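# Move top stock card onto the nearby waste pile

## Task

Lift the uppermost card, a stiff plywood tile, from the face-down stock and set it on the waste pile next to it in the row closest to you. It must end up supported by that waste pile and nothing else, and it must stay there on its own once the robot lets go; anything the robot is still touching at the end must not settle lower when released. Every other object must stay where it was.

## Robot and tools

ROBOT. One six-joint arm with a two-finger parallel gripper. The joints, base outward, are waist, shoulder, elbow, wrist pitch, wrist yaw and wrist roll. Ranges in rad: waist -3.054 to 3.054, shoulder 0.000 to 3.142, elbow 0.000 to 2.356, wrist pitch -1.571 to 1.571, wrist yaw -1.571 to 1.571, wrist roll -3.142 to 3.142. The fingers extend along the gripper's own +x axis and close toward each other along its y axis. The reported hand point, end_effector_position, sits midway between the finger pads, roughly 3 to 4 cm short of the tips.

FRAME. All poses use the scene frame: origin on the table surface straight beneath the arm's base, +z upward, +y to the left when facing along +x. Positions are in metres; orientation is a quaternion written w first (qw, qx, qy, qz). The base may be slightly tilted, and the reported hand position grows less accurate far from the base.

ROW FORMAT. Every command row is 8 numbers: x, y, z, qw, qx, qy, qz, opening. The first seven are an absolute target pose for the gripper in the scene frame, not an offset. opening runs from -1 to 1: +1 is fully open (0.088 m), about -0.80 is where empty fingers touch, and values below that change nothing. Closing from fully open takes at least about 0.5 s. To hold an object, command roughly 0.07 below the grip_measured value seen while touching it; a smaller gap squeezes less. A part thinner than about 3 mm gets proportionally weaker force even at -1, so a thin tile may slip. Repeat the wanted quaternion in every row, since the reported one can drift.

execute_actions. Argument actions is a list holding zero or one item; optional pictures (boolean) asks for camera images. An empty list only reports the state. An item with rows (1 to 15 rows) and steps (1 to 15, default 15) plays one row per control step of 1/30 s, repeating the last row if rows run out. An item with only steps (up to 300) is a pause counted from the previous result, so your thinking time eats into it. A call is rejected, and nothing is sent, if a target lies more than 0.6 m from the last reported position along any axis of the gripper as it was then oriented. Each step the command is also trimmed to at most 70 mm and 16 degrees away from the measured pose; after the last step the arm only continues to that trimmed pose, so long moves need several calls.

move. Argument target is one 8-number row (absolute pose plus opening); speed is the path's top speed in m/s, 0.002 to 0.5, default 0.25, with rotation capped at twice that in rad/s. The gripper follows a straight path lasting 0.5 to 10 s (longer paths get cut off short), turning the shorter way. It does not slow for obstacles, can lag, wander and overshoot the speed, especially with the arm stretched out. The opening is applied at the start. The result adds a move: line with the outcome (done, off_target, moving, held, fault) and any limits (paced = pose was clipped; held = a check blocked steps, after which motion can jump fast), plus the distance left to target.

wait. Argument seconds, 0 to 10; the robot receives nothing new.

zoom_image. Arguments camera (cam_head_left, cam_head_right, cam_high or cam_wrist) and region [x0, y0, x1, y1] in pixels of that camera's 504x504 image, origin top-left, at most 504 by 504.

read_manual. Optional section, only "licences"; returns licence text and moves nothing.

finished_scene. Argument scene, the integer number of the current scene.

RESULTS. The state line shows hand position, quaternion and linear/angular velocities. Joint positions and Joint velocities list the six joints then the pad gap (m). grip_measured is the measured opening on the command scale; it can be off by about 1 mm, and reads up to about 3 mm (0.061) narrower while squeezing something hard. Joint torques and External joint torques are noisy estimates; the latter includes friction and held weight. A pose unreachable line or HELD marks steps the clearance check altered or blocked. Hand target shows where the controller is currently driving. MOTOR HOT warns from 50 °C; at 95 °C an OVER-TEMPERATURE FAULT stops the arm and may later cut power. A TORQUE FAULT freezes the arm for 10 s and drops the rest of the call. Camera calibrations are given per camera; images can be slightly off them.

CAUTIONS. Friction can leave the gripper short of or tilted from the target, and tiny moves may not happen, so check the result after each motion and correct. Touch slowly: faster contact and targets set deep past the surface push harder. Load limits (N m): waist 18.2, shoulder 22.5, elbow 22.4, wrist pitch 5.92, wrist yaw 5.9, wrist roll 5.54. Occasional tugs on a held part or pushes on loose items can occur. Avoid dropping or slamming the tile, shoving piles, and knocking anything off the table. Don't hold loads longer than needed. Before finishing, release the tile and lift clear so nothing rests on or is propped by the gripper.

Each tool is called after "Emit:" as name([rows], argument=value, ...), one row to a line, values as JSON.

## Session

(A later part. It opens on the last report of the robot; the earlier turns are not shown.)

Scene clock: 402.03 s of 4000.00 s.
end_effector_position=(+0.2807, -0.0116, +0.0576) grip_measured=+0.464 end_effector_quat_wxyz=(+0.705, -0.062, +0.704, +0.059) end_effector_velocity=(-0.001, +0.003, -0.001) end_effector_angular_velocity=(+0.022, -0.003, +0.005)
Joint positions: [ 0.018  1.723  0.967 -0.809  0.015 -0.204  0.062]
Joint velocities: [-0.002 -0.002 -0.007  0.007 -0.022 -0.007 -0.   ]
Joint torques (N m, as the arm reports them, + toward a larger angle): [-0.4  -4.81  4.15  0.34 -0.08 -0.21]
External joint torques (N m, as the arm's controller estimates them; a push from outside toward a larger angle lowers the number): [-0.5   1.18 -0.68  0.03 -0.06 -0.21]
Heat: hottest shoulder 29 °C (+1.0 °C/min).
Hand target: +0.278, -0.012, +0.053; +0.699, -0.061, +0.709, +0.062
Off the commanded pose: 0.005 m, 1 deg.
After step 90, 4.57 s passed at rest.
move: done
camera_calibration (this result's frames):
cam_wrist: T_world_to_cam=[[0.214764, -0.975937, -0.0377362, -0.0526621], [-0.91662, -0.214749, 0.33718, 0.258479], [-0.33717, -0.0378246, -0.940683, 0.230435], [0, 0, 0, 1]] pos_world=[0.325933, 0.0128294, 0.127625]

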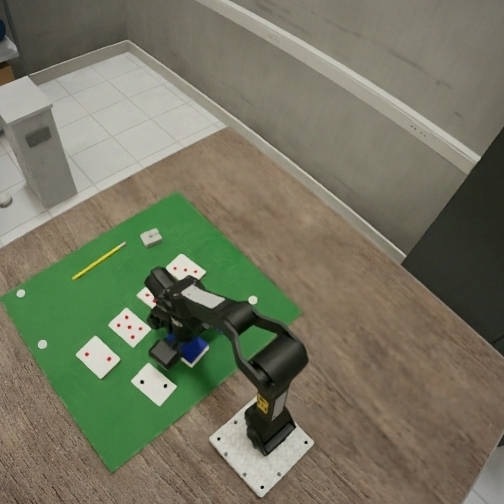

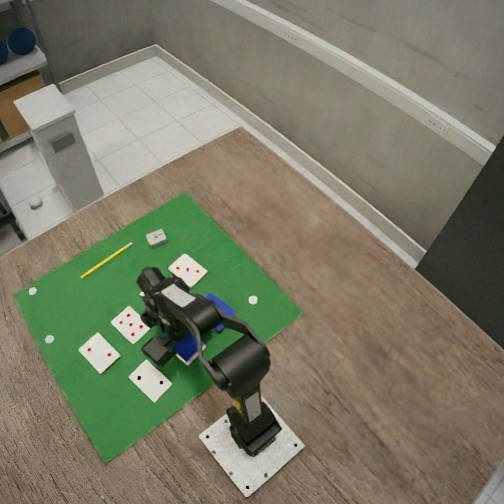

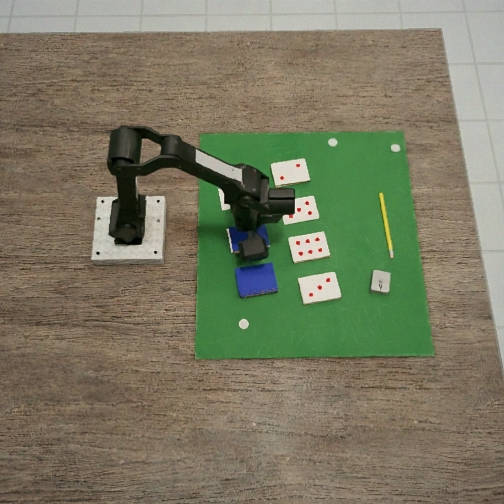

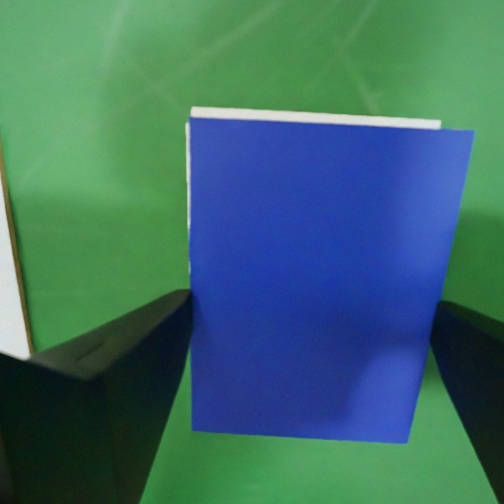

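Emit:
execute_actions([
  {"rows": [[0.278,-0.011,0.053,0.699,-0.061,0.709,0.062,0.40],[0.278,-0.010,0.053,0.699,-0.061,0.709,0.062,0.40],[0.278,-0.009,0.053,0.699,-0.061,0.709,0.062,0.40],[0.278,-0.008,0.053,0.699,-0.061,0.709,0.062,0.40],[0.278,-0.0075,0.053,0.699,-0.061,0.709,0.062,0.40],[0.278,-0.007,0.053,0.699,-0.061,0.709,0.062,0.40],[0.278,-0.007,0.0525,0.699,-0.061,0.709,0.062,0.40],[0.278,-0.007,0.052,0.699,-0.061,0.709,0.062,0.40],[0.278,-0.007,0.0515,0.699,-0.061,0.709,0.062,0.40],[0.278,-0.007,0.051,0.699,-0.061,0.709,0.062,0.40]], "steps": 15},
])

Scene clock: 414.77 s of 4000.00 s.
end_effector_position=(+0.2809, -0.0087, +0.0554) grip_measured=+0.464 end_effector_quat_wxyz=(+0.704, -0.063, +0.704, +0.061) end_effector_velocity=(-0.001, +0.002, -0.002) end_effector_angular_velocity=(+0.007, +0.002, +0.010)
Joint positions: [ 0.028  1.728  0.964 -0.801  0.015 -0.198  0.062]
Joint velocities: [ 0.002  0.002 -0.007  0.007 -0.007 -0.007 -0.   ]
Joint torques (N m, as the arm reports them, + toward a larger angle): [ 0.48 -5.03  4.32  0.33 -0.1   0.17]
External joint torques (N m, as the arm's controller estimates them; a push from outside toward a larger angle lowers the number): [ 0.39  0.98 -0.49  0.01 -0.08  0.17]
Heat: hottest shoulder 28 °C (+1.0 °C/min).
Hand target: +0.278, -0.007, +0.051; +0.699, -0.061, +0.709, +0.062
Off the commanded pose: 0.006 m, 1 deg.
Steps of this call (steps 1 to 90: nothing new was sent; then 9.23 s passed at rest; steps 91 to 105: all 15 steps of this action). Readings (end_effector_position):
91: (+0.2808, -0.0117, +0.0573)
92: (+0.2809, -0.0117, +0.0573)
94: (+0.2808, -0.0115, +0.0572)
98: (+0.2810, -0.0097, +0.0570)
105: the state above
camera_calibration (this result's frames):
cam_wrist: T_world_to_cam=[[0.219214, -0.974939, -0.0379436, -0.0511652], [-0.915416, -0.218975, 0.337732, 0.259593], [-0.337577, -0.0393014, -0.940477, 0.228634], [0, 0, 0, 1]] pos_world=[0.326034, 0.0159472, 0.125411]

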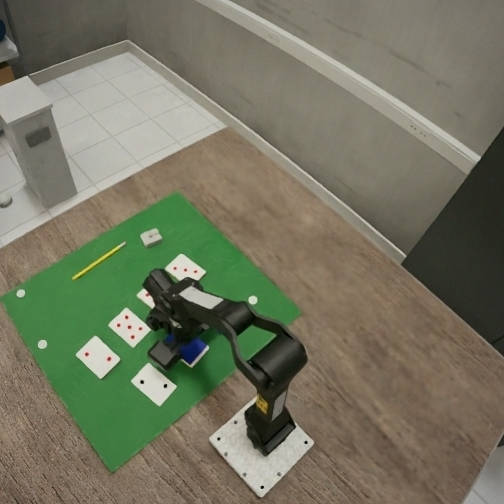

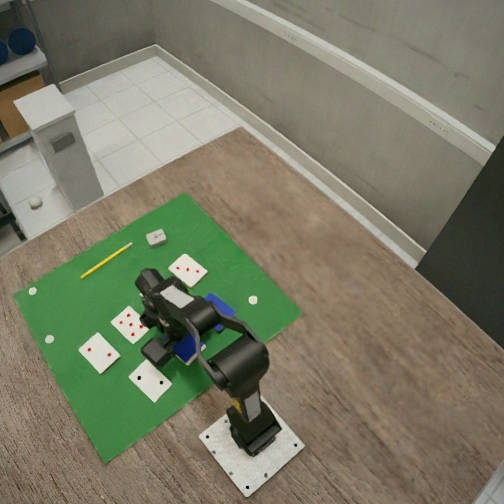

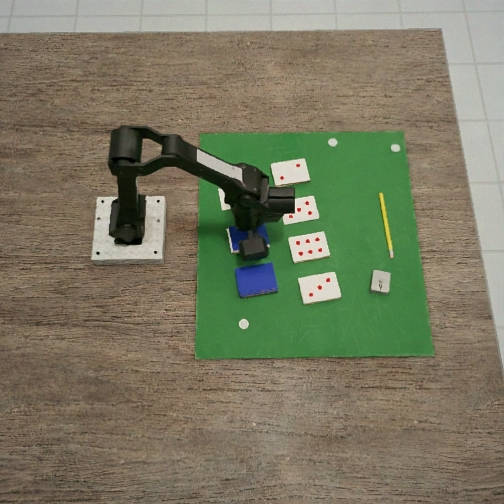

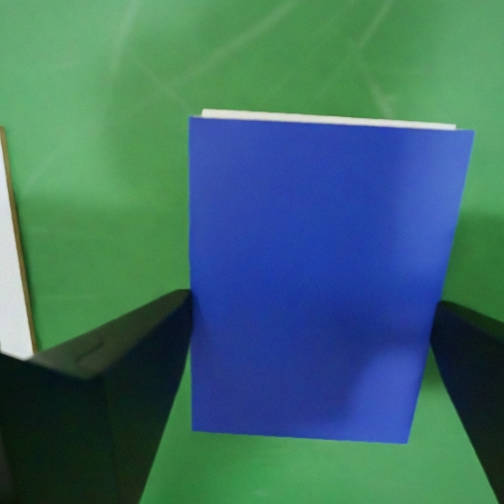

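Emit:
execute_actions([
  {"rows": [[0.278,-0.007,0.0506,0.699,-0.061,0.709,0.062,0.40],[0.278,-0.007,0.0502,0.699,-0.061,0.709,0.062,0.40],[0.278,-0.007,0.0498,0.699,-0.061,0.709,0.062,0.40],[0.278,-0.007,0.0494,0.699,-0.061,0.709,0.062,0.40],[0.278,-0.007,0.049,0.699,-0.061,0.709,0.062,0.40],[0.278,-0.007,0.0486,0.699,-0.061,0.709,0.062,0.40],[0.278,-0.007,0.0482,0.699,-0.061,0.709,0.062,0.40],[0.278,-0.007,0.0478,0.699,-0.061,0.709,0.062,0.40],[0.278,-0.007,0.0475,0.699,-0.061,0.709,0.062,0.40]], "steps": 15},
], pictures=false)

Scene clock: 427.17 s of 4000.00 s.
end_effector_position=(+0.2810, -0.0084, +0.0519) grip_measured=+0.464 end_effector_quat_wxyz=(+0.704, -0.063, +0.704, +0.061) end_effector_velocity=(+0.001, +0.000, -0.001) end_effector_angular_velocity=(+0.007, -0.002, +0.020)
Joint positions: [ 0.029  1.736  0.956 -0.786  0.015 -0.197  0.062]
Joint velocities: [-0.002  0.002 -0.002  0.007 -0.007 -0.022 -0.   ]
Joint torques (N m, as the arm reports them, + toward a larger angle): [ 0.44 -5.05  4.05  0.36 -0.13  0.22]
External joint torques (N m, as the arm's controller estimates them; a push from outside toward a larger angle lowers the number): [ 0.35  0.95 -0.73  0.03 -0.11  0.22]
Heat: hottest shoulder 28 °C (+1.0 °C/min).
Hand target: +0.278, -0.007, +0.048; +0.699, -0.061, +0.710, +0.062
Off the commanded pose: 0.005 m, 1 deg.
Steps of this call (steps 1 to 90: nothing new was sent; then 8.90 s passed at rest; steps 91 to 105: all 15 steps of this action). Readings (end_effector_position):
91: (+0.2811, -0.0085, +0.0552)
92: (+0.2811, -0.0085, +0.0551)
94: (+0.2812, -0.0085, +0.0547)
98: (+0.2810, -0.0084, +0.0533)
105: the state above

No contact yet. Continue.

Emit:
execute_actions([
  {"rows": [[0.278,-0.007,0.0471,0.699,-0.061,0.709,0.062,0.40],[0.278,-0.007,0.0467,0.699,-0.061,0.709,0.062,0.40],[0.278,-0.007,0.0463,0.699,-0.061,0.709,0.062,0.40],[0.278,-0.007,0.0459,0.699,-0.061,0.709,0.062,0.40],[0.278,-0.007,0.0455,0.699,-0.061,0.709,0.062,0.40]], "steps": 15},
])

Scene clock: 436.23 s of 4000.00 s.
end_effector_position=(+0.2812, -0.0083, +0.0506) grip_measured=+0.464 end_effector_quat_wxyz=(+0.705, -0.063, +0.704, +0.061) end_effector_velocity=(+0.001, +0.000, +0.000) end_effector_angular_velocity=(+0.007, -0.007, +0.005)
Joint positions: [ 0.029  1.738  0.953 -0.779  0.015 -0.197  0.062]
Joint velocities: [-0.002 -0.002 -0.002  0.007 -0.007 -0.007 -0.   ]
Joint torques (N m, as the arm reports them, + toward a larger angle): [ 0.62 -4.67  3.78  0.55 -0.08  0.12]
External joint torques (N m, as the arm's controller estimates them; a push from outside toward a larger angle lowers the number): [ 0.54  1.31 -0.94  0.24 -0.07  0.12]
Heat: hottest shoulder 27 °C (-1.0 °C/min).
Hand target: +0.278, -0.007, +0.046; +0.699, -0.061, +0.709, +0.062
Off the commanded pose: 0.006 m, 1 deg.
Steps of this call (steps 1 to 90: nothing new was sent; then 5.57 s passed at rest; steps 91 to 105: all 15 steps of this action). Readings (end_effector_position):
91: (+0.2811, -0.0084, +0.0517)
92: (+0.2812, -0.0084, +0.0516)
94: (+0.2812, -0.0084, +0.0512)
98: (+0.2812, -0.0083, +0.0507)
105: the state above
camera_calibration (this result's frames):
cam_wrist: T_world_to_cam=[[0.219255, -0.974929, -0.0379489, -0.0511098], [-0.915941, -0.219077, 0.33624, 0.261786], [-0.336124, -0.0389634, -0.941011, 0.223848], [0, 0, 0, 1]] pos_world=[0.326227, 0.0162448, 0.120681]

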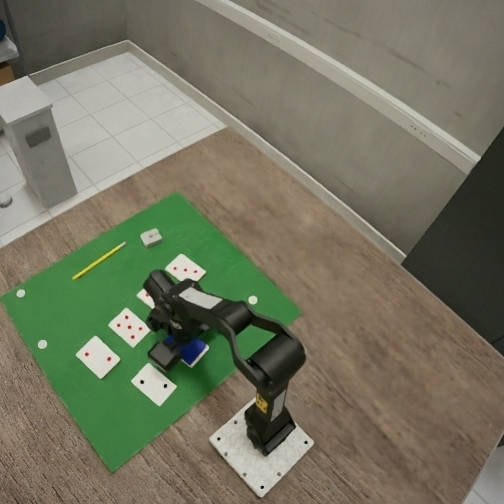

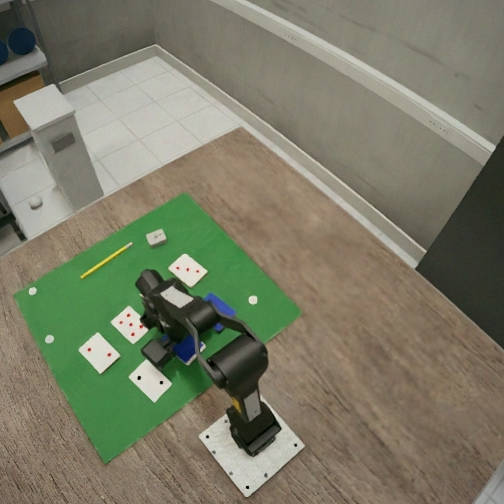

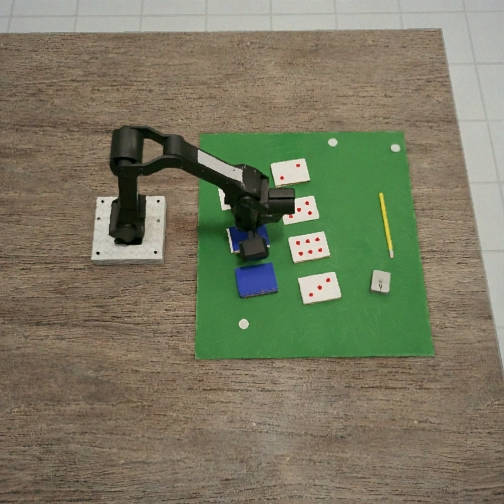

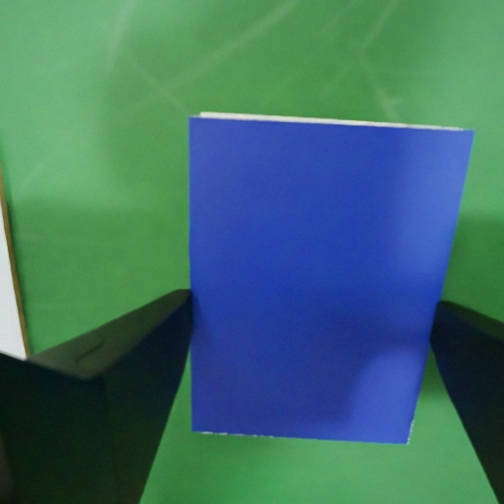

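Emit:
execute_actions([
  {"rows": [[0.2812,-0.0083,0.051,0.705,-0.063,0.704,0.061,0.40],[0.283,-0.0083,0.054,0.708,-0.064,0.701,0.060,0.40],[0.283,-0.0083,0.054,0.708,-0.064,0.701,0.060,0.40],[0.283,-0.0083,0.054,0.708,-0.064,0.701,0.060,0.46],[0.283,-0.0083,0.054,0.708,-0.064,0.701,0.060,0.50],[0.283,-0.0083,0.054,0.708,-0.064,0.701,0.060,0.54],[0.283,-0.0083,0.054,0.708,-0.064,0.701,0.060,0.58],[0.283,-0.0083,0.054,0.708,-0.064,0.701,0.060,0.62]], "steps": 15},
])

Scene clock: 448.07 s of 4000.00 s.
end_effector_position=(+0.2805, -0.0083, +0.0506) grip_measured=+0.600 end_effector_quat_wxyz=(+0.704, -0.063, +0.705, +0.061) end_effector_velocity=(+0.000, -0.002, -0.001) end_effector_angular_velocity=(-0.007, -0.002, -0.010)
Joint positions: [ 0.029  1.738  0.953 -0.782  0.015 -0.197  0.068]
Joint velocities: [-0.002  0.002 -0.002  0.007  0.007  0.007  0.007]
Joint torques (N m, as the arm reports them, + toward a larger angle): [ 0.22 -6.68  5.96  0.15  0.04  0.02]
External joint torques (N m, as the arm's controller estimates them; a push from outside toward a larger angle lowers the number): [ 0.15 -0.67  1.16 -0.18  0.05  0.02]
Heat: hottest shoulder 27 °C (-2.0 °C/min).
Hand target: +0.283, -0.008, +0.054; +0.708, -0.064, +0.701, +0.060
Off the commanded pose: 0.004 m, 1 deg.
Steps of this call (steps 1 to 90: nothing new was sent; then 8.33 s passed at rest; steps 91 to 105: all 15 steps of this action). Readings (end_effector_position):
91: (+0.2813, -0.0083, +0.0506)
92: (+0.2813, -0.0083, +0.0506)
94: (+0.2812, -0.0083, +0.0506)
98: (+0.2809, -0.0083, +0.0506)
105: the state above
camera_calibration (this result's frames):
cam_wrist: T_world_to_cam=[[0.219174, -0.974919, -0.0386809, -0.0508901], [-0.914903, -0.219133, 0.339019, 0.260747], [-0.338992, -0.0389148, -0.939984, 0.224377], [0, 0, 0, 1]] pos_world=[0.325774, 0.016256, 0.120545]

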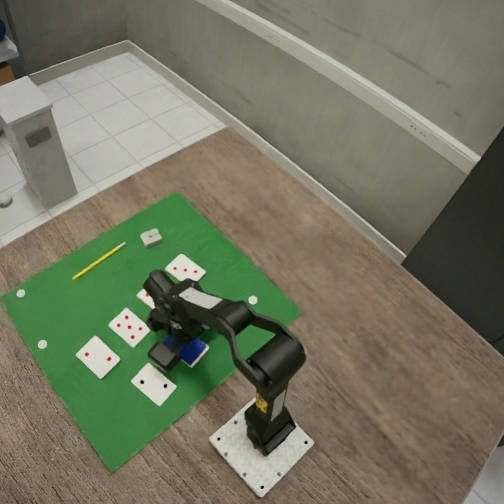

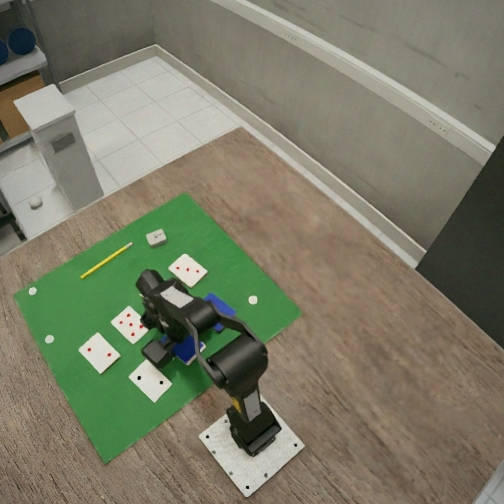

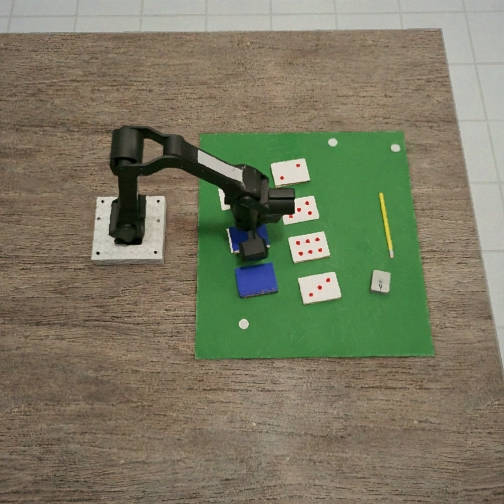

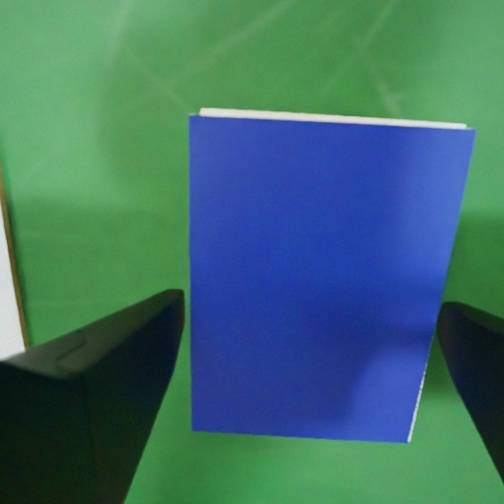

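Emit:
move(target=[0.285, -0.04, 0.17, 0.7044, -0.0616, 0.7044, 0.0616, 0.85], speed=0.1)

Scene clock: 454.23 s of 4000.00 s.
end_effector_position=(+0.2837, -0.0388, +0.1635) grip_measured=+0.847 end_effector_quat_wxyz=(+0.697, -0.060, +0.712, +0.062) end_effector_velocity=(-0.002, +0.001, +0.004) end_effector_angular_velocity=(+0.023, +0.005, -0.000)
Joint positions: [-0.074  1.636  1.314 -1.263  0.013 -0.297  0.08 ]
Joint velocities: [-0.007 -0.002  0.012 -0.022 -0.022 -0.007  0.   ]
Joint torques (N m, as the arm reports them, + toward a larger angle): [-0.25 -6.92  7.32  0.02 -0.13 -0.25]
External joint torques (N m, as the arm's controller estimates them; a push from outside toward a larger angle lowers the number): [-0.3  -1.    1.91 -0.25 -0.11 -0.25]
Heat: hottest shoulder 27 °C (-2.0 °C/min).
Hand target: +0.286, -0.040, +0.170; +0.705, -0.061, +0.704, +0.062
Off the commanded pose: 0.007 m, 1 deg.
After step 90, 1.47 s passed at rest.
move: done
camera_calibration (this result's frames):
cam_wrist: T_world_to_cam=[[0.214831, -0.975543, -0.0465165, -0.0744346], [-0.909062, -0.217147, 0.355603, 0.214353], [-0.357007, -0.0341083, -0.933479, 0.334625], [0, 0, 0, 1]] pos_world=[0.330314, -0.0146544, 0.232678]

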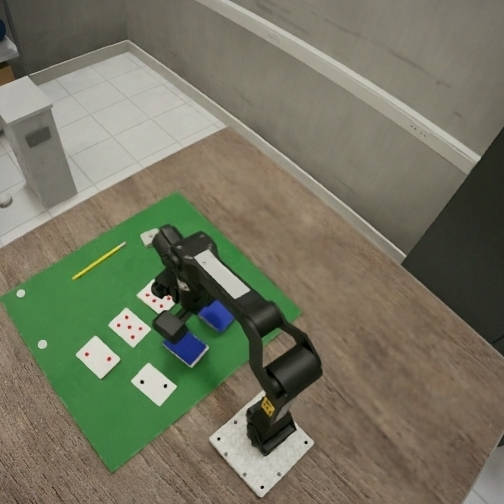

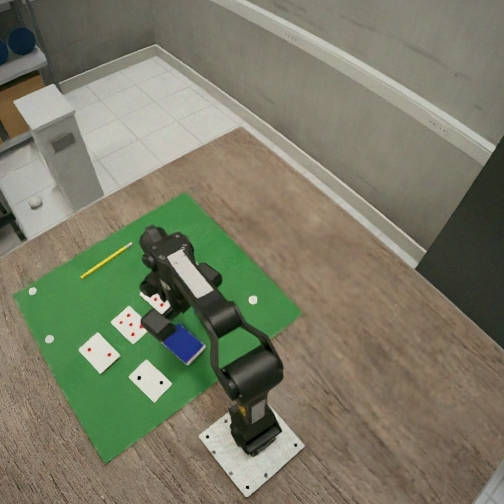

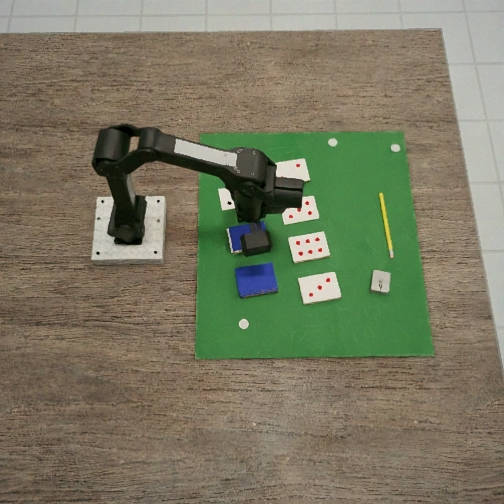

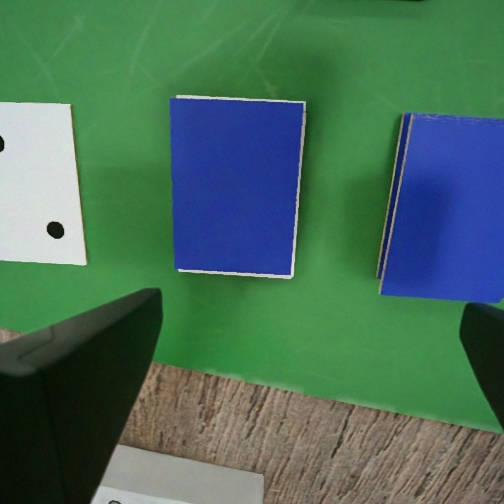

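Emit:
zoom_image(camera="cam_high", region=[200, 150, 360, 310])

Region (200, 150, 360, 310) of cam_high's 504x504 image, scaled by 3.150, with more detail than that image has.

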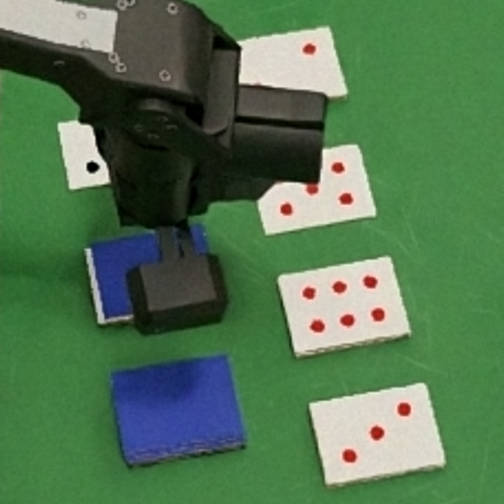

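Emit:
move(target=[0.299, -0.126, 0.085, 0.700, -0.054, 0.709, 0.060, 1], speed=0.1)

Scene clock: 476.63 s of 4000.00 s.
end_effector_position=(+0.2998, -0.1251, +0.0898) grip_measured=+1.000 end_effector_quat_wxyz=(+0.705, -0.055, +0.705, +0.057) end_effector_velocity=(+0.001, -0.003, -0.000) end_effector_angular_velocity=(+0.004, -0.010, +0.010)
Joint positions: [-0.341  1.821  1.235 -0.977  0.006 -0.55   0.088]
Joint velocities: [-0.012  0.002  0.002  0.007 -0.007 -0.022  0.   ]
Joint torques (N m, as the arm reports them, + toward a larger angle): [ 0.04 -5.79  4.52  0.33 -0.19 -0.29]
External joint torques (N m, as the arm's controller estimates them; a push from outside toward a larger angle lowers the number): [-0.03  1.27 -0.67  0.02 -0.15 -0.29]
Heat: hottest shoulder 28 °C (+0.0 °C/min).
Hand target: +0.298, -0.125, +0.085; +0.701, -0.052, +0.709, +0.062
Off the commanded pose: 0.005 m, 1 deg.
After step 90, 17.77 s passed at rest.
move: done
camera_calibration (this result's frames):
cam_wrist: T_world_to_cam=[[0.202086, -0.978346, -0.0447276, -0.162213], [-0.91923, -0.205236, 0.335998, 0.2428], [-0.337902, -0.0267855, -0.9408, 0.26451], [0, 0, 0, 1]] pos_world=[0.345348, -0.101785, 0.160015]

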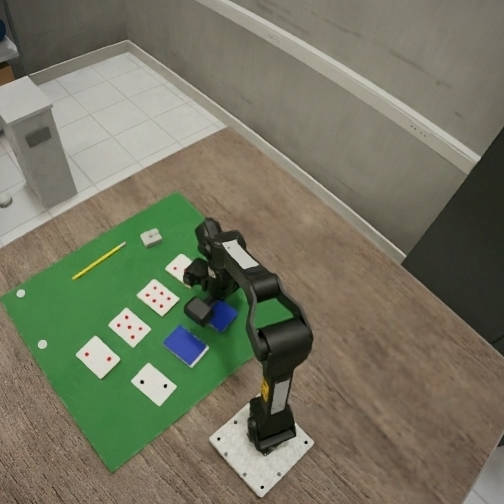

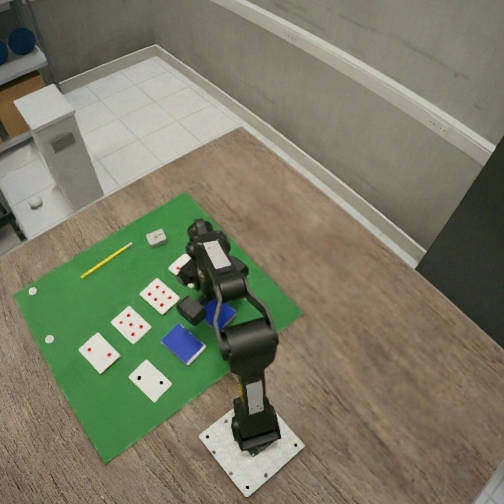

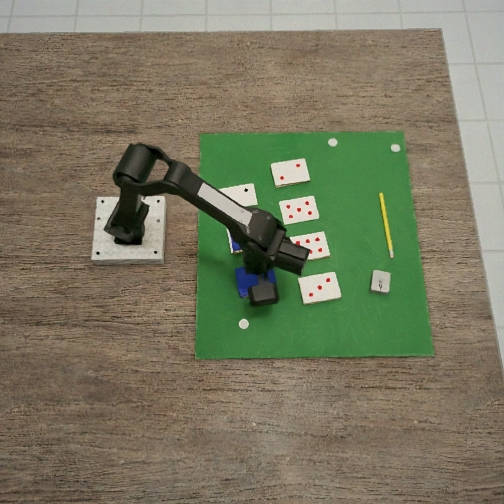

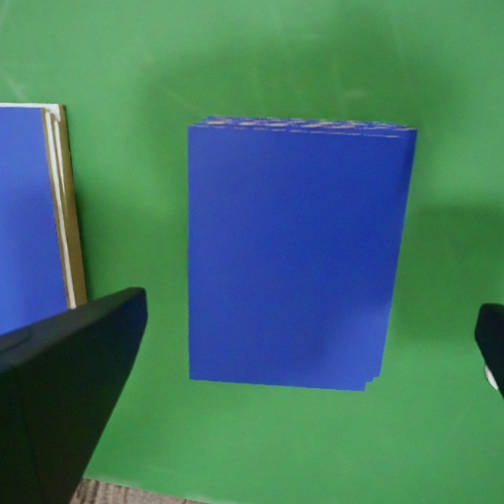

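Emit:
move(target=[0.298, -0.125, 0.042, 0.700, -0.054, 0.709, 0.060, 1], speed=0.03)

Scene clock: 491.90 s of 4000.00 s.
end_effector_position=(+0.3007, -0.1253, +0.0473) grip_measured=+1.000 end_effector_quat_wxyz=(+0.706, -0.055, +0.704, +0.057) end_effector_velocity=(-0.003, -0.000, +0.000) end_effector_angular_velocity=(+0.010, +0.004, +0.000)
Joint positions: [-0.342  1.891  1.143 -0.812  0.006 -0.551  0.088]
Joint velocities: [-0.007 -0.002 -0.002 -0.007 -0.007 -0.007  0.   ]
Joint torques (N m, as the arm reports them, + toward a larger angle): [-0.18 -5.76  4.08  0.36  0.09 -0.16]
External joint torques (N m, as the arm's controller estimates them; a push from outside toward a larger angle lowers the number): [-0.24  1.4  -0.71  0.06  0.12 -0.16]
Heat: hottest shoulder 28 °C (+1.0 °C/min).
Hand target: +0.297, -0.125, +0.042; +0.700, -0.054, +0.709, +0.060
Off the commanded pose: 0.006 m, 1 deg.
After step 90, 10.37 s passed at rest.
move: done
camera_calibration (this result's frames):
cam_wrist: T_world_to_cam=[[0.202519, -0.978305, -0.0436547, -0.164696], [-0.919744, -0.205325, 0.334532, 0.258099], [-0.336238, -0.0275981, -0.941373, 0.224239], [0, 0, 0, 1]] pos_world=[0.346137, -0.10194, 0.11756]

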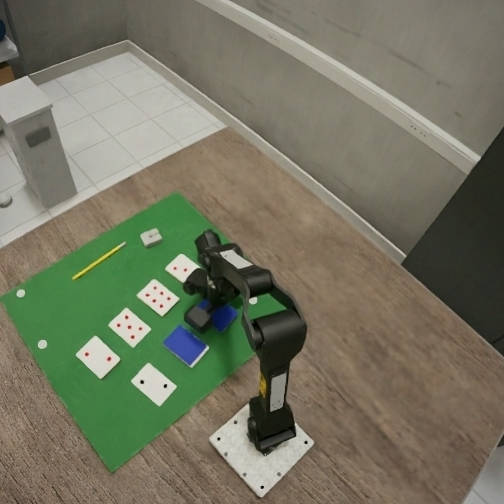

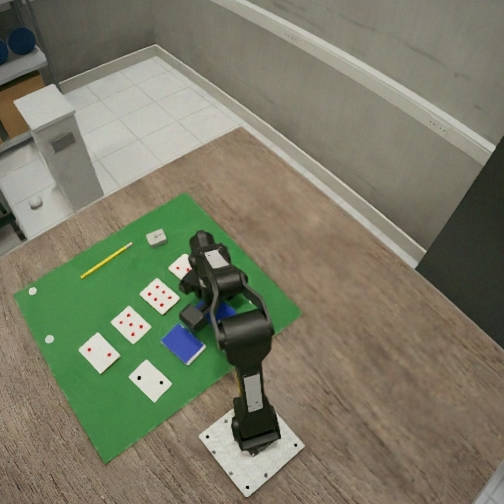

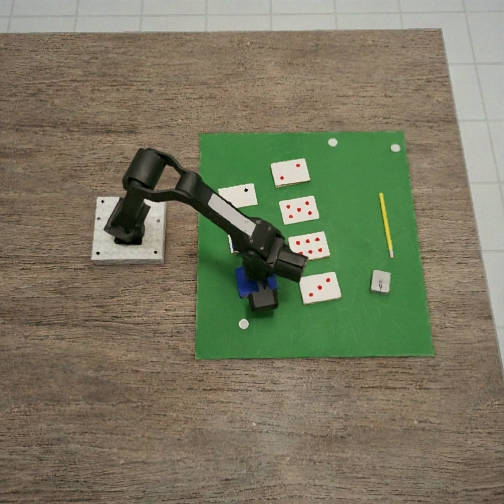

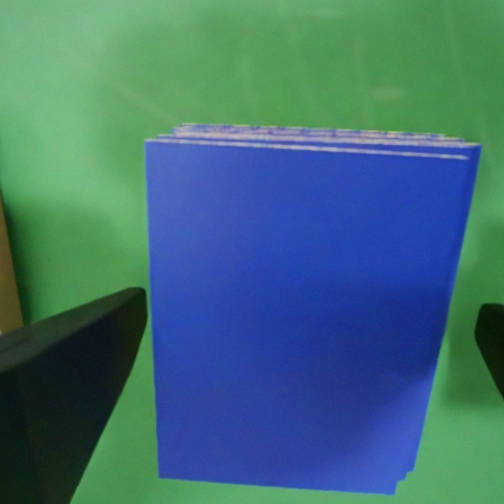

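Emit:
execute_actions([
  {"rows": [[0.297,-0.126,0.0415,0.700,-0.054,0.709,0.060,0.96],[0.297,-0.127,0.041,0.700,-0.054,0.709,0.060,0.92],[0.297,-0.128,0.0405,0.700,-0.054,0.709,0.060,0.89],[0.297,-0.1285,0.040,0.700,-0.054,0.709,0.060,0.86],[0.297,-0.1285,0.040,0.700,-0.054,0.709,0.060,0.83],[0.297,-0.1285,0.040,0.700,-0.054,0.709,0.060,0.80],[0.297,-0.1285,0.040,0.700,-0.054,0.709,0.060,0.77],[0.297,-0.1285,0.040,0.700,-0.054,0.709,0.060,0.74],[0.297,-0.1285,0.040,0.700,-0.054,0.709,0.060,0.71],[0.297,-0.1285,0.040,0.700,-0.054,0.709,0.060,0.68],[0.297,-0.1285,0.040,0.700,-0.054,0.709,0.060,0.65],[0.297,-0.1285,0.040,0.700,-0.054,0.709,0.060,0.62],[0.297,-0.1285,0.040,0.700,-0.054,0.709,0.060,0.59],[0.297,-0.1285,0.040,0.700,-0.054,0.709,0.060,0.56],[0.297,-0.1285,0.040,0.700,-0.054,0.709,0.060,0.53]], "steps": 15},
], pictures=false)

Emit:
wait(seconds=0.5)

Scene clock: 509.67 s of 4000.00 s.
end_effector_position=(+0.3004, -0.1281, +0.0451) grip_measured=+0.636 end_effector_quat_wxyz=(+0.706, -0.055, +0.704, +0.058) end_effector_velocity=(+0.000, -0.002, +0.000) end_effector_angular_velocity=(-0.010, -0.004, -0.010)
Joint positions: [-0.35   1.898  1.142 -0.805  0.006 -0.56   0.07 ]
Joint velocities: [-0.002 -0.002 -0.002  0.007  0.007  0.007 -0.044]
Joint torques (N m, as the arm reports them, + toward a larger angle): [-0.32 -5.93  4.26  0.38  0.03 -0.26]
External joint torques (N m, as the arm's controller estimates them; a push from outside toward a larger angle lowers the number): [-0.38  1.27 -0.57  0.07  0.07 -0.26]
Heat: hottest shoulder 28 °C (+1.0 °C/min).
Hand target: +0.297, -0.128, +0.040; +0.700, -0.054, +0.709, +0.060
Off the commanded pose: 0.006 m, 1 deg.
Steps of this call (steps 1 to 90: nothing new was sent; then 14.27 s passed at rest; steps 91 to 105: all 15 steps of this action). Readings (end_effector_position):
91: (+0.3009, -0.1254, +0.0471)
92: (+0.3010, -0.1256, +0.0470)
94: (+0.3010, -0.1264, +0.0464)
98: (+0.3004, -0.1280, +0.0453)
105: the state above

Scene clock: 510.17 s of 4000.00 s.
end_effector_position=(+0.3005, -0.1283, +0.0451) grip_measured=+0.535 end_effector_quat_wxyz=(+0.706, -0.056, +0.704, +0.057) end_effector_velocity=(+0.003, -0.001, +0.001) end_effector_angular_velocity=(+0.002, -0.014, +0.005)
Joint positions: [-0.351  1.898  1.142 -0.804  0.006 -0.561  0.065]
Joint velocities: [-0.002 -0.002  0.002  0.007 -0.007 -0.007 -0.001]
Joint torques (N m, as the arm reports them, + toward a larger angle): [-0.27 -6.02  4.2   0.36  0.07 -0.23]
External joint torques (N m, as the arm's controller estimates them; a push from outside toward a larger angle lowers the number): [-0.34  1.25 -0.68  0.03  0.11 -0.23]
Heat: hottest shoulder 28 °C (+1.0 °C/min).
Hand target: +0.297, -0.128, +0.040; +0.700, -0.054, +0.709, +0.060
Off the commanded pose: 0.006 m, 1 deg.
Steps of this call (steps 1 to 15: nothing new was sent). Readings (end_effector_position):
1: (+0.3004, -0.1281, +0.0451)
2: (+0.3004, -0.1281, +0.0451)
4: (+0.3004, -0.1281, +0.0451)
8: (+0.3004, -0.1283, +0.0451)
15: the state above
camera_calibration (this result's frames):
cam_wrist: T_world_to_cam=[[0.203287, -0.978167, -0.0431744, -0.167912], [-0.919798, -0.2059, 0.334031, 0.257994], [-0.335628, -0.0281923, -0.941573, 0.22176], [0, 0, 0, 1]] pos_world=[0.345865, -0.104873, 0.115376]

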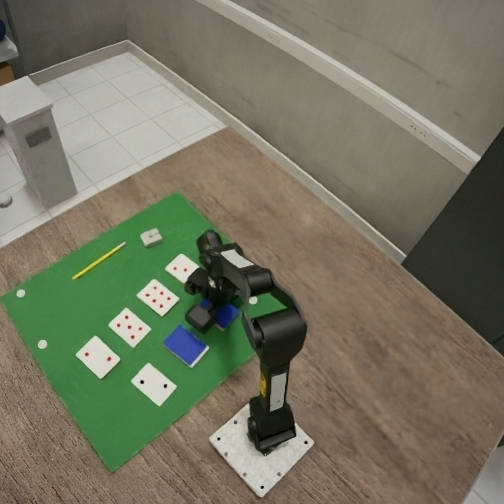

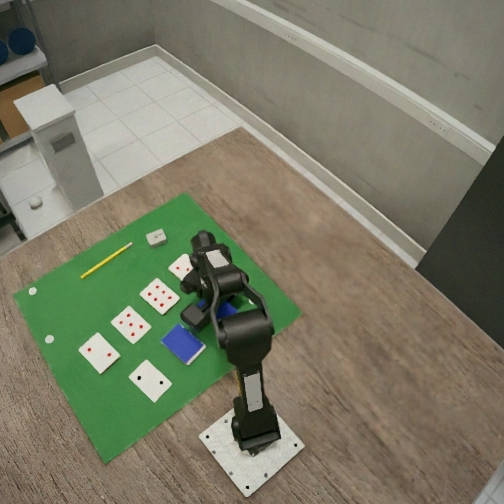

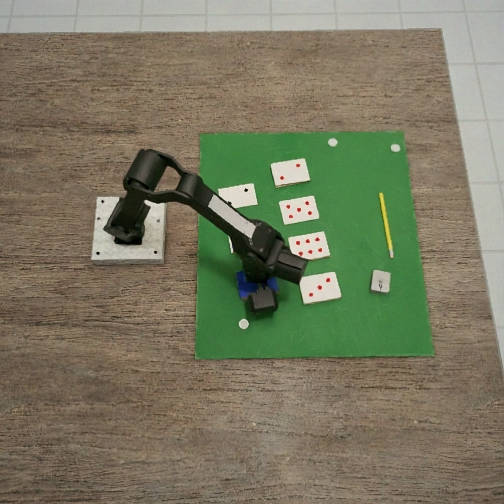

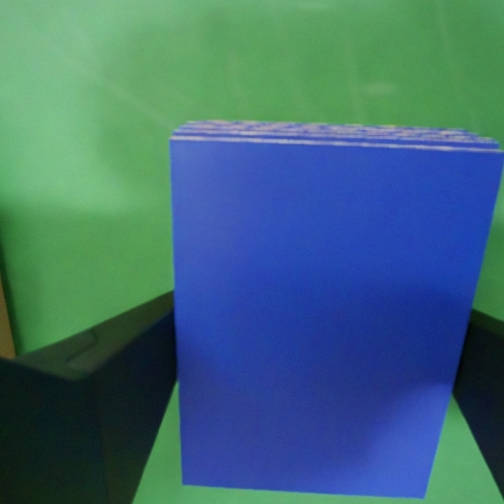

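Squared up. Open and retreat.

Emit:
execute_actions([
  {"rows": [[0.297,-0.1285,0.040,0.700,-0.054,0.709,0.060,0.9]], "steps": 10},
], pictures=false)

Emit:
move(target=[0.303, -0.129, 0.11, 0.7047, -0.0586, 0.7047, 0.0586, 0.9], speed=0.08)

Emit:
move(target=[0.17, -0.05, 0.17, 0.7047, -0.0586, 0.7047, 0.0586, 0.9], speed=0.15)

Emit:
zoom_image(camera="cam_high", region=[200, 150, 360, 310])

Scene clock: 520.77 s of 4000.00 s.
end_effector_position=(+0.3004, -0.1285, +0.0449) grip_measured=+0.869 end_effector_quat_wxyz=(+0.706, -0.055, +0.704, +0.057) end_effector_velocity=(-0.002, +0.001, +0.000) end_effector_angular_velocity=(+0.010, +0.004, +0.005)
Joint positions: [-0.351  1.899  1.142 -0.804  0.006 -0.561  0.082]
Joint velocities: [-0.002 -0.002 -0.002 -0.007 -0.007 -0.007  0.011]
Joint torques (N m, as the arm reports them, + toward a larger angle): [-0.11 -6.02  4.06  0.27  0.06 -0.27]
External joint torques (N m, as the arm's controller estimates them; a push from outside toward a larger angle lowers the number): [-0.18  1.16 -0.71 -0.02  0.1  -0.27]
Heat: hottest shoulder 28 °C (+0.0 °C/min).
Hand target: +0.297, -0.128, +0.040; +0.700, -0.054, +0.709, +0.060
Off the commanded pose: 0.006 m, 1 deg.
Steps of this call (steps 1 to 90: nothing new was sent; then 7.27 s passed at rest; steps 91 to 100: all 10 steps of this action). Readings (end_effector_position):
91: (+0.3005, -0.1283, +0.0451)
92: (+0.3004, -0.1284, +0.0450)
94: (+0.3004, -0.1285, +0.0450)
98: (+0.3004, -0.1285, +0.0449)
100: the state above

Scene clock: 522.30 s of 4000.00 s.
end_effector_position=(+0.2998, -0.1283, +0.1021) grip_measured=+0.897 end_effector_quat_wxyz=(+0.698, -0.052, +0.712, +0.062) end_effector_velocity=(-0.002, +0.001, +0.003) end_effector_angular_velocity=(+0.012, +0.008, +0.019)
Joint positions: [-0.349  1.828  1.296 -1.054  0.006 -0.561  0.083]
Joint velocities: [-0.002 -0.002  0.007 -0.022 -0.007 -0.022 -0.   ]
Joint torques (N m, as the arm reports them, + toward a larger angle): [ 0.43 -8.58  7.07  0.07  0.11 -0.05]
External joint torques (N m, as the arm's controller estimates them; a push from outside toward a larger angle lowers the number): [ 0.36 -1.48  1.88 -0.19  0.15 -0.05]
Heat: hottest shoulder 28 °C (+0.0 °C/min).
Hand target: +0.304, -0.129, +0.110; +0.705, -0.059, +0.705, +0.059
Off the commanded pose: 0.009 m, 1 deg.
move: off_target
camera_calibration (this result's frames):
cam_wrist: T_world_to_cam=[[0.203432, -0.977393, -0.0576053, -0.1637], [-0.911245, -0.210527, 0.353994, 0.233121], [-0.358119, -0.0195211, -0.933472, 0.282209], [0, 0, 0, 1]] pos_world=[0.346796, -0.105412, 0.171481]

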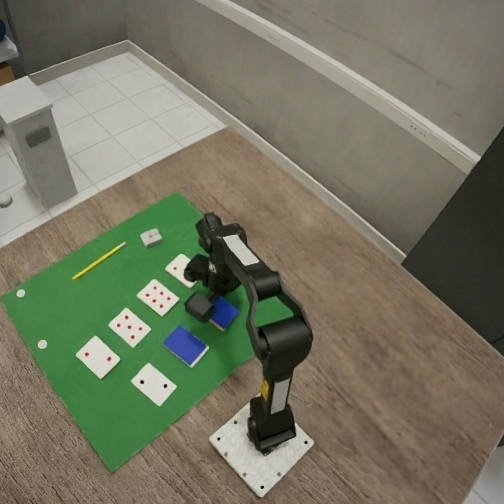

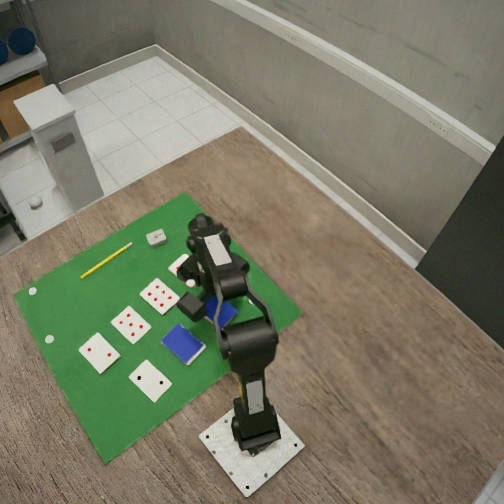

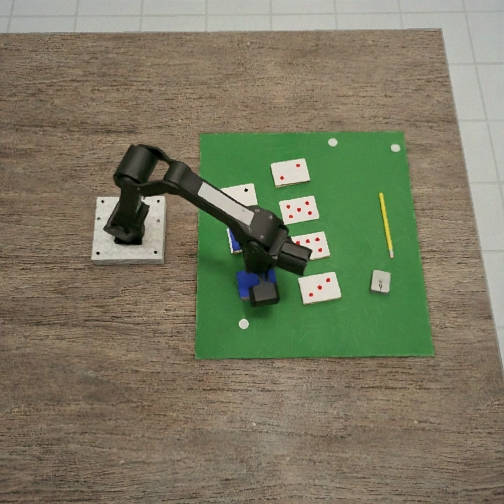

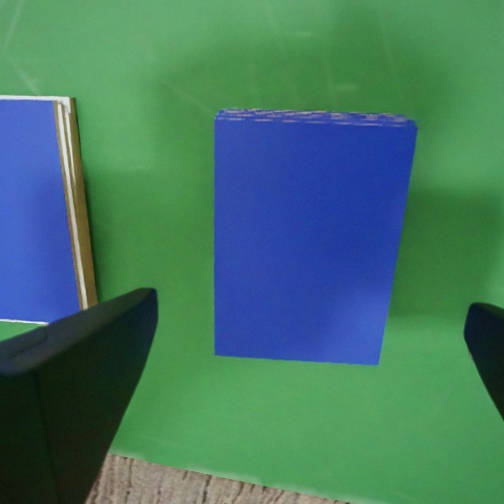

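Scene clock: 523.97 s of 4000.00 s.
end_effector_position=(+0.1740, -0.0507, +0.1714) grip_measured=+0.897 end_effector_quat_wxyz=(+0.705, -0.059, +0.704, +0.059) end_effector_velocity=(-0.002, +0.002, +0.002) end_effector_angular_velocity=(+0.005, -0.009, +0.010)
Joint positions: [-0.218  1.206  0.98  -1.335  0.009 -0.436  0.083]
Joint velocities: [ 0.002 -0.017 -0.002 -0.007 -0.007 -0.007 -0.   ]
Joint torques (N m, as the arm reports them, + toward a larger angle): [ 0.31 -3.7   4.75  0.12  0.12  0.17]
External joint torques (N m, as the arm's controller estimates them; a push from outside toward a larger angle lowers the number): [ 0.28 -0.76 -0.71 -0.19  0.14  0.17]
Heat: hottest shoulder 28 °C (+0.0 °C/min).
Hand target: +0.171, -0.050, +0.171; +0.704, -0.059, +0.705, +0.058
Off the commanded pose: 0.004 m, 0 deg.
move: done
camera_calibration (this result's frames):
cam_wrist: T_world_to_cam=[[0.211083, -0.97661, -0.0409528, -0.0624648], [-0.917934, -0.212451, 0.335056, 0.114612], [-0.335919, -0.0331327, -0.941308, 0.300161], [0, 0, 0, 1]] pos_world=[0.219221, -0.0267092, 0.241584]

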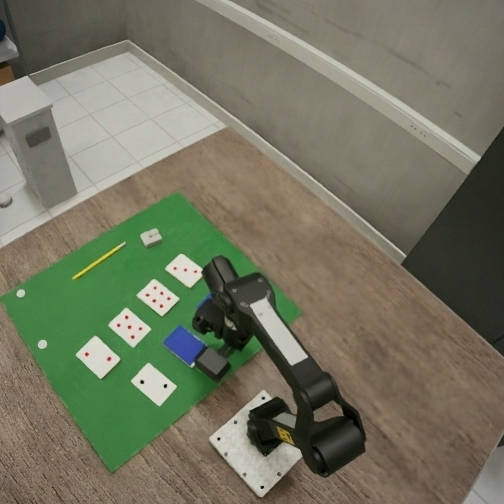

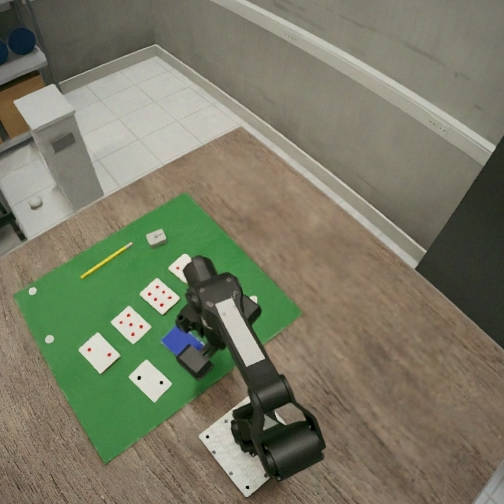

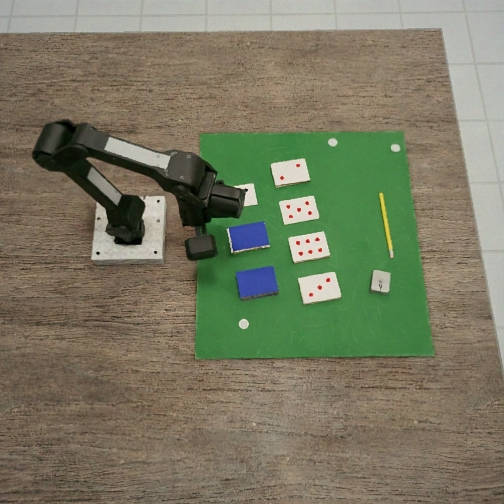

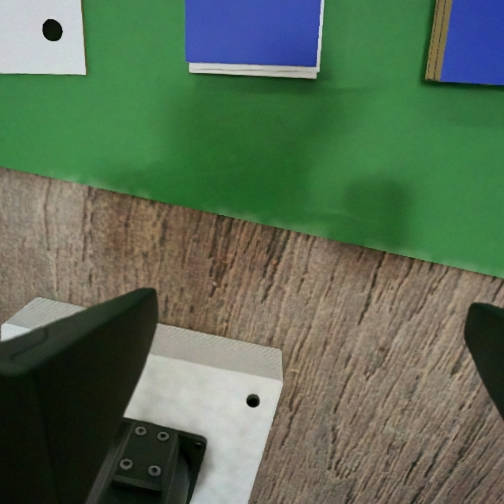

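Region (200, 150, 360, 310) of cam_high's 504x504 image, scaled by 3.150, with more detail than that image has.

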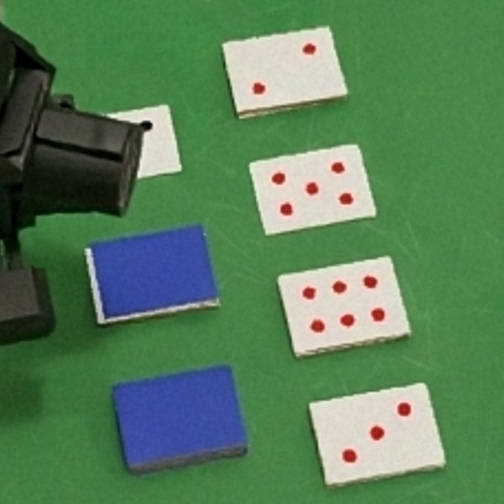

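Stock is back within ~2–3 mm.

Emit:
finished_scene(scene=1)

The scene is finished: the task was done.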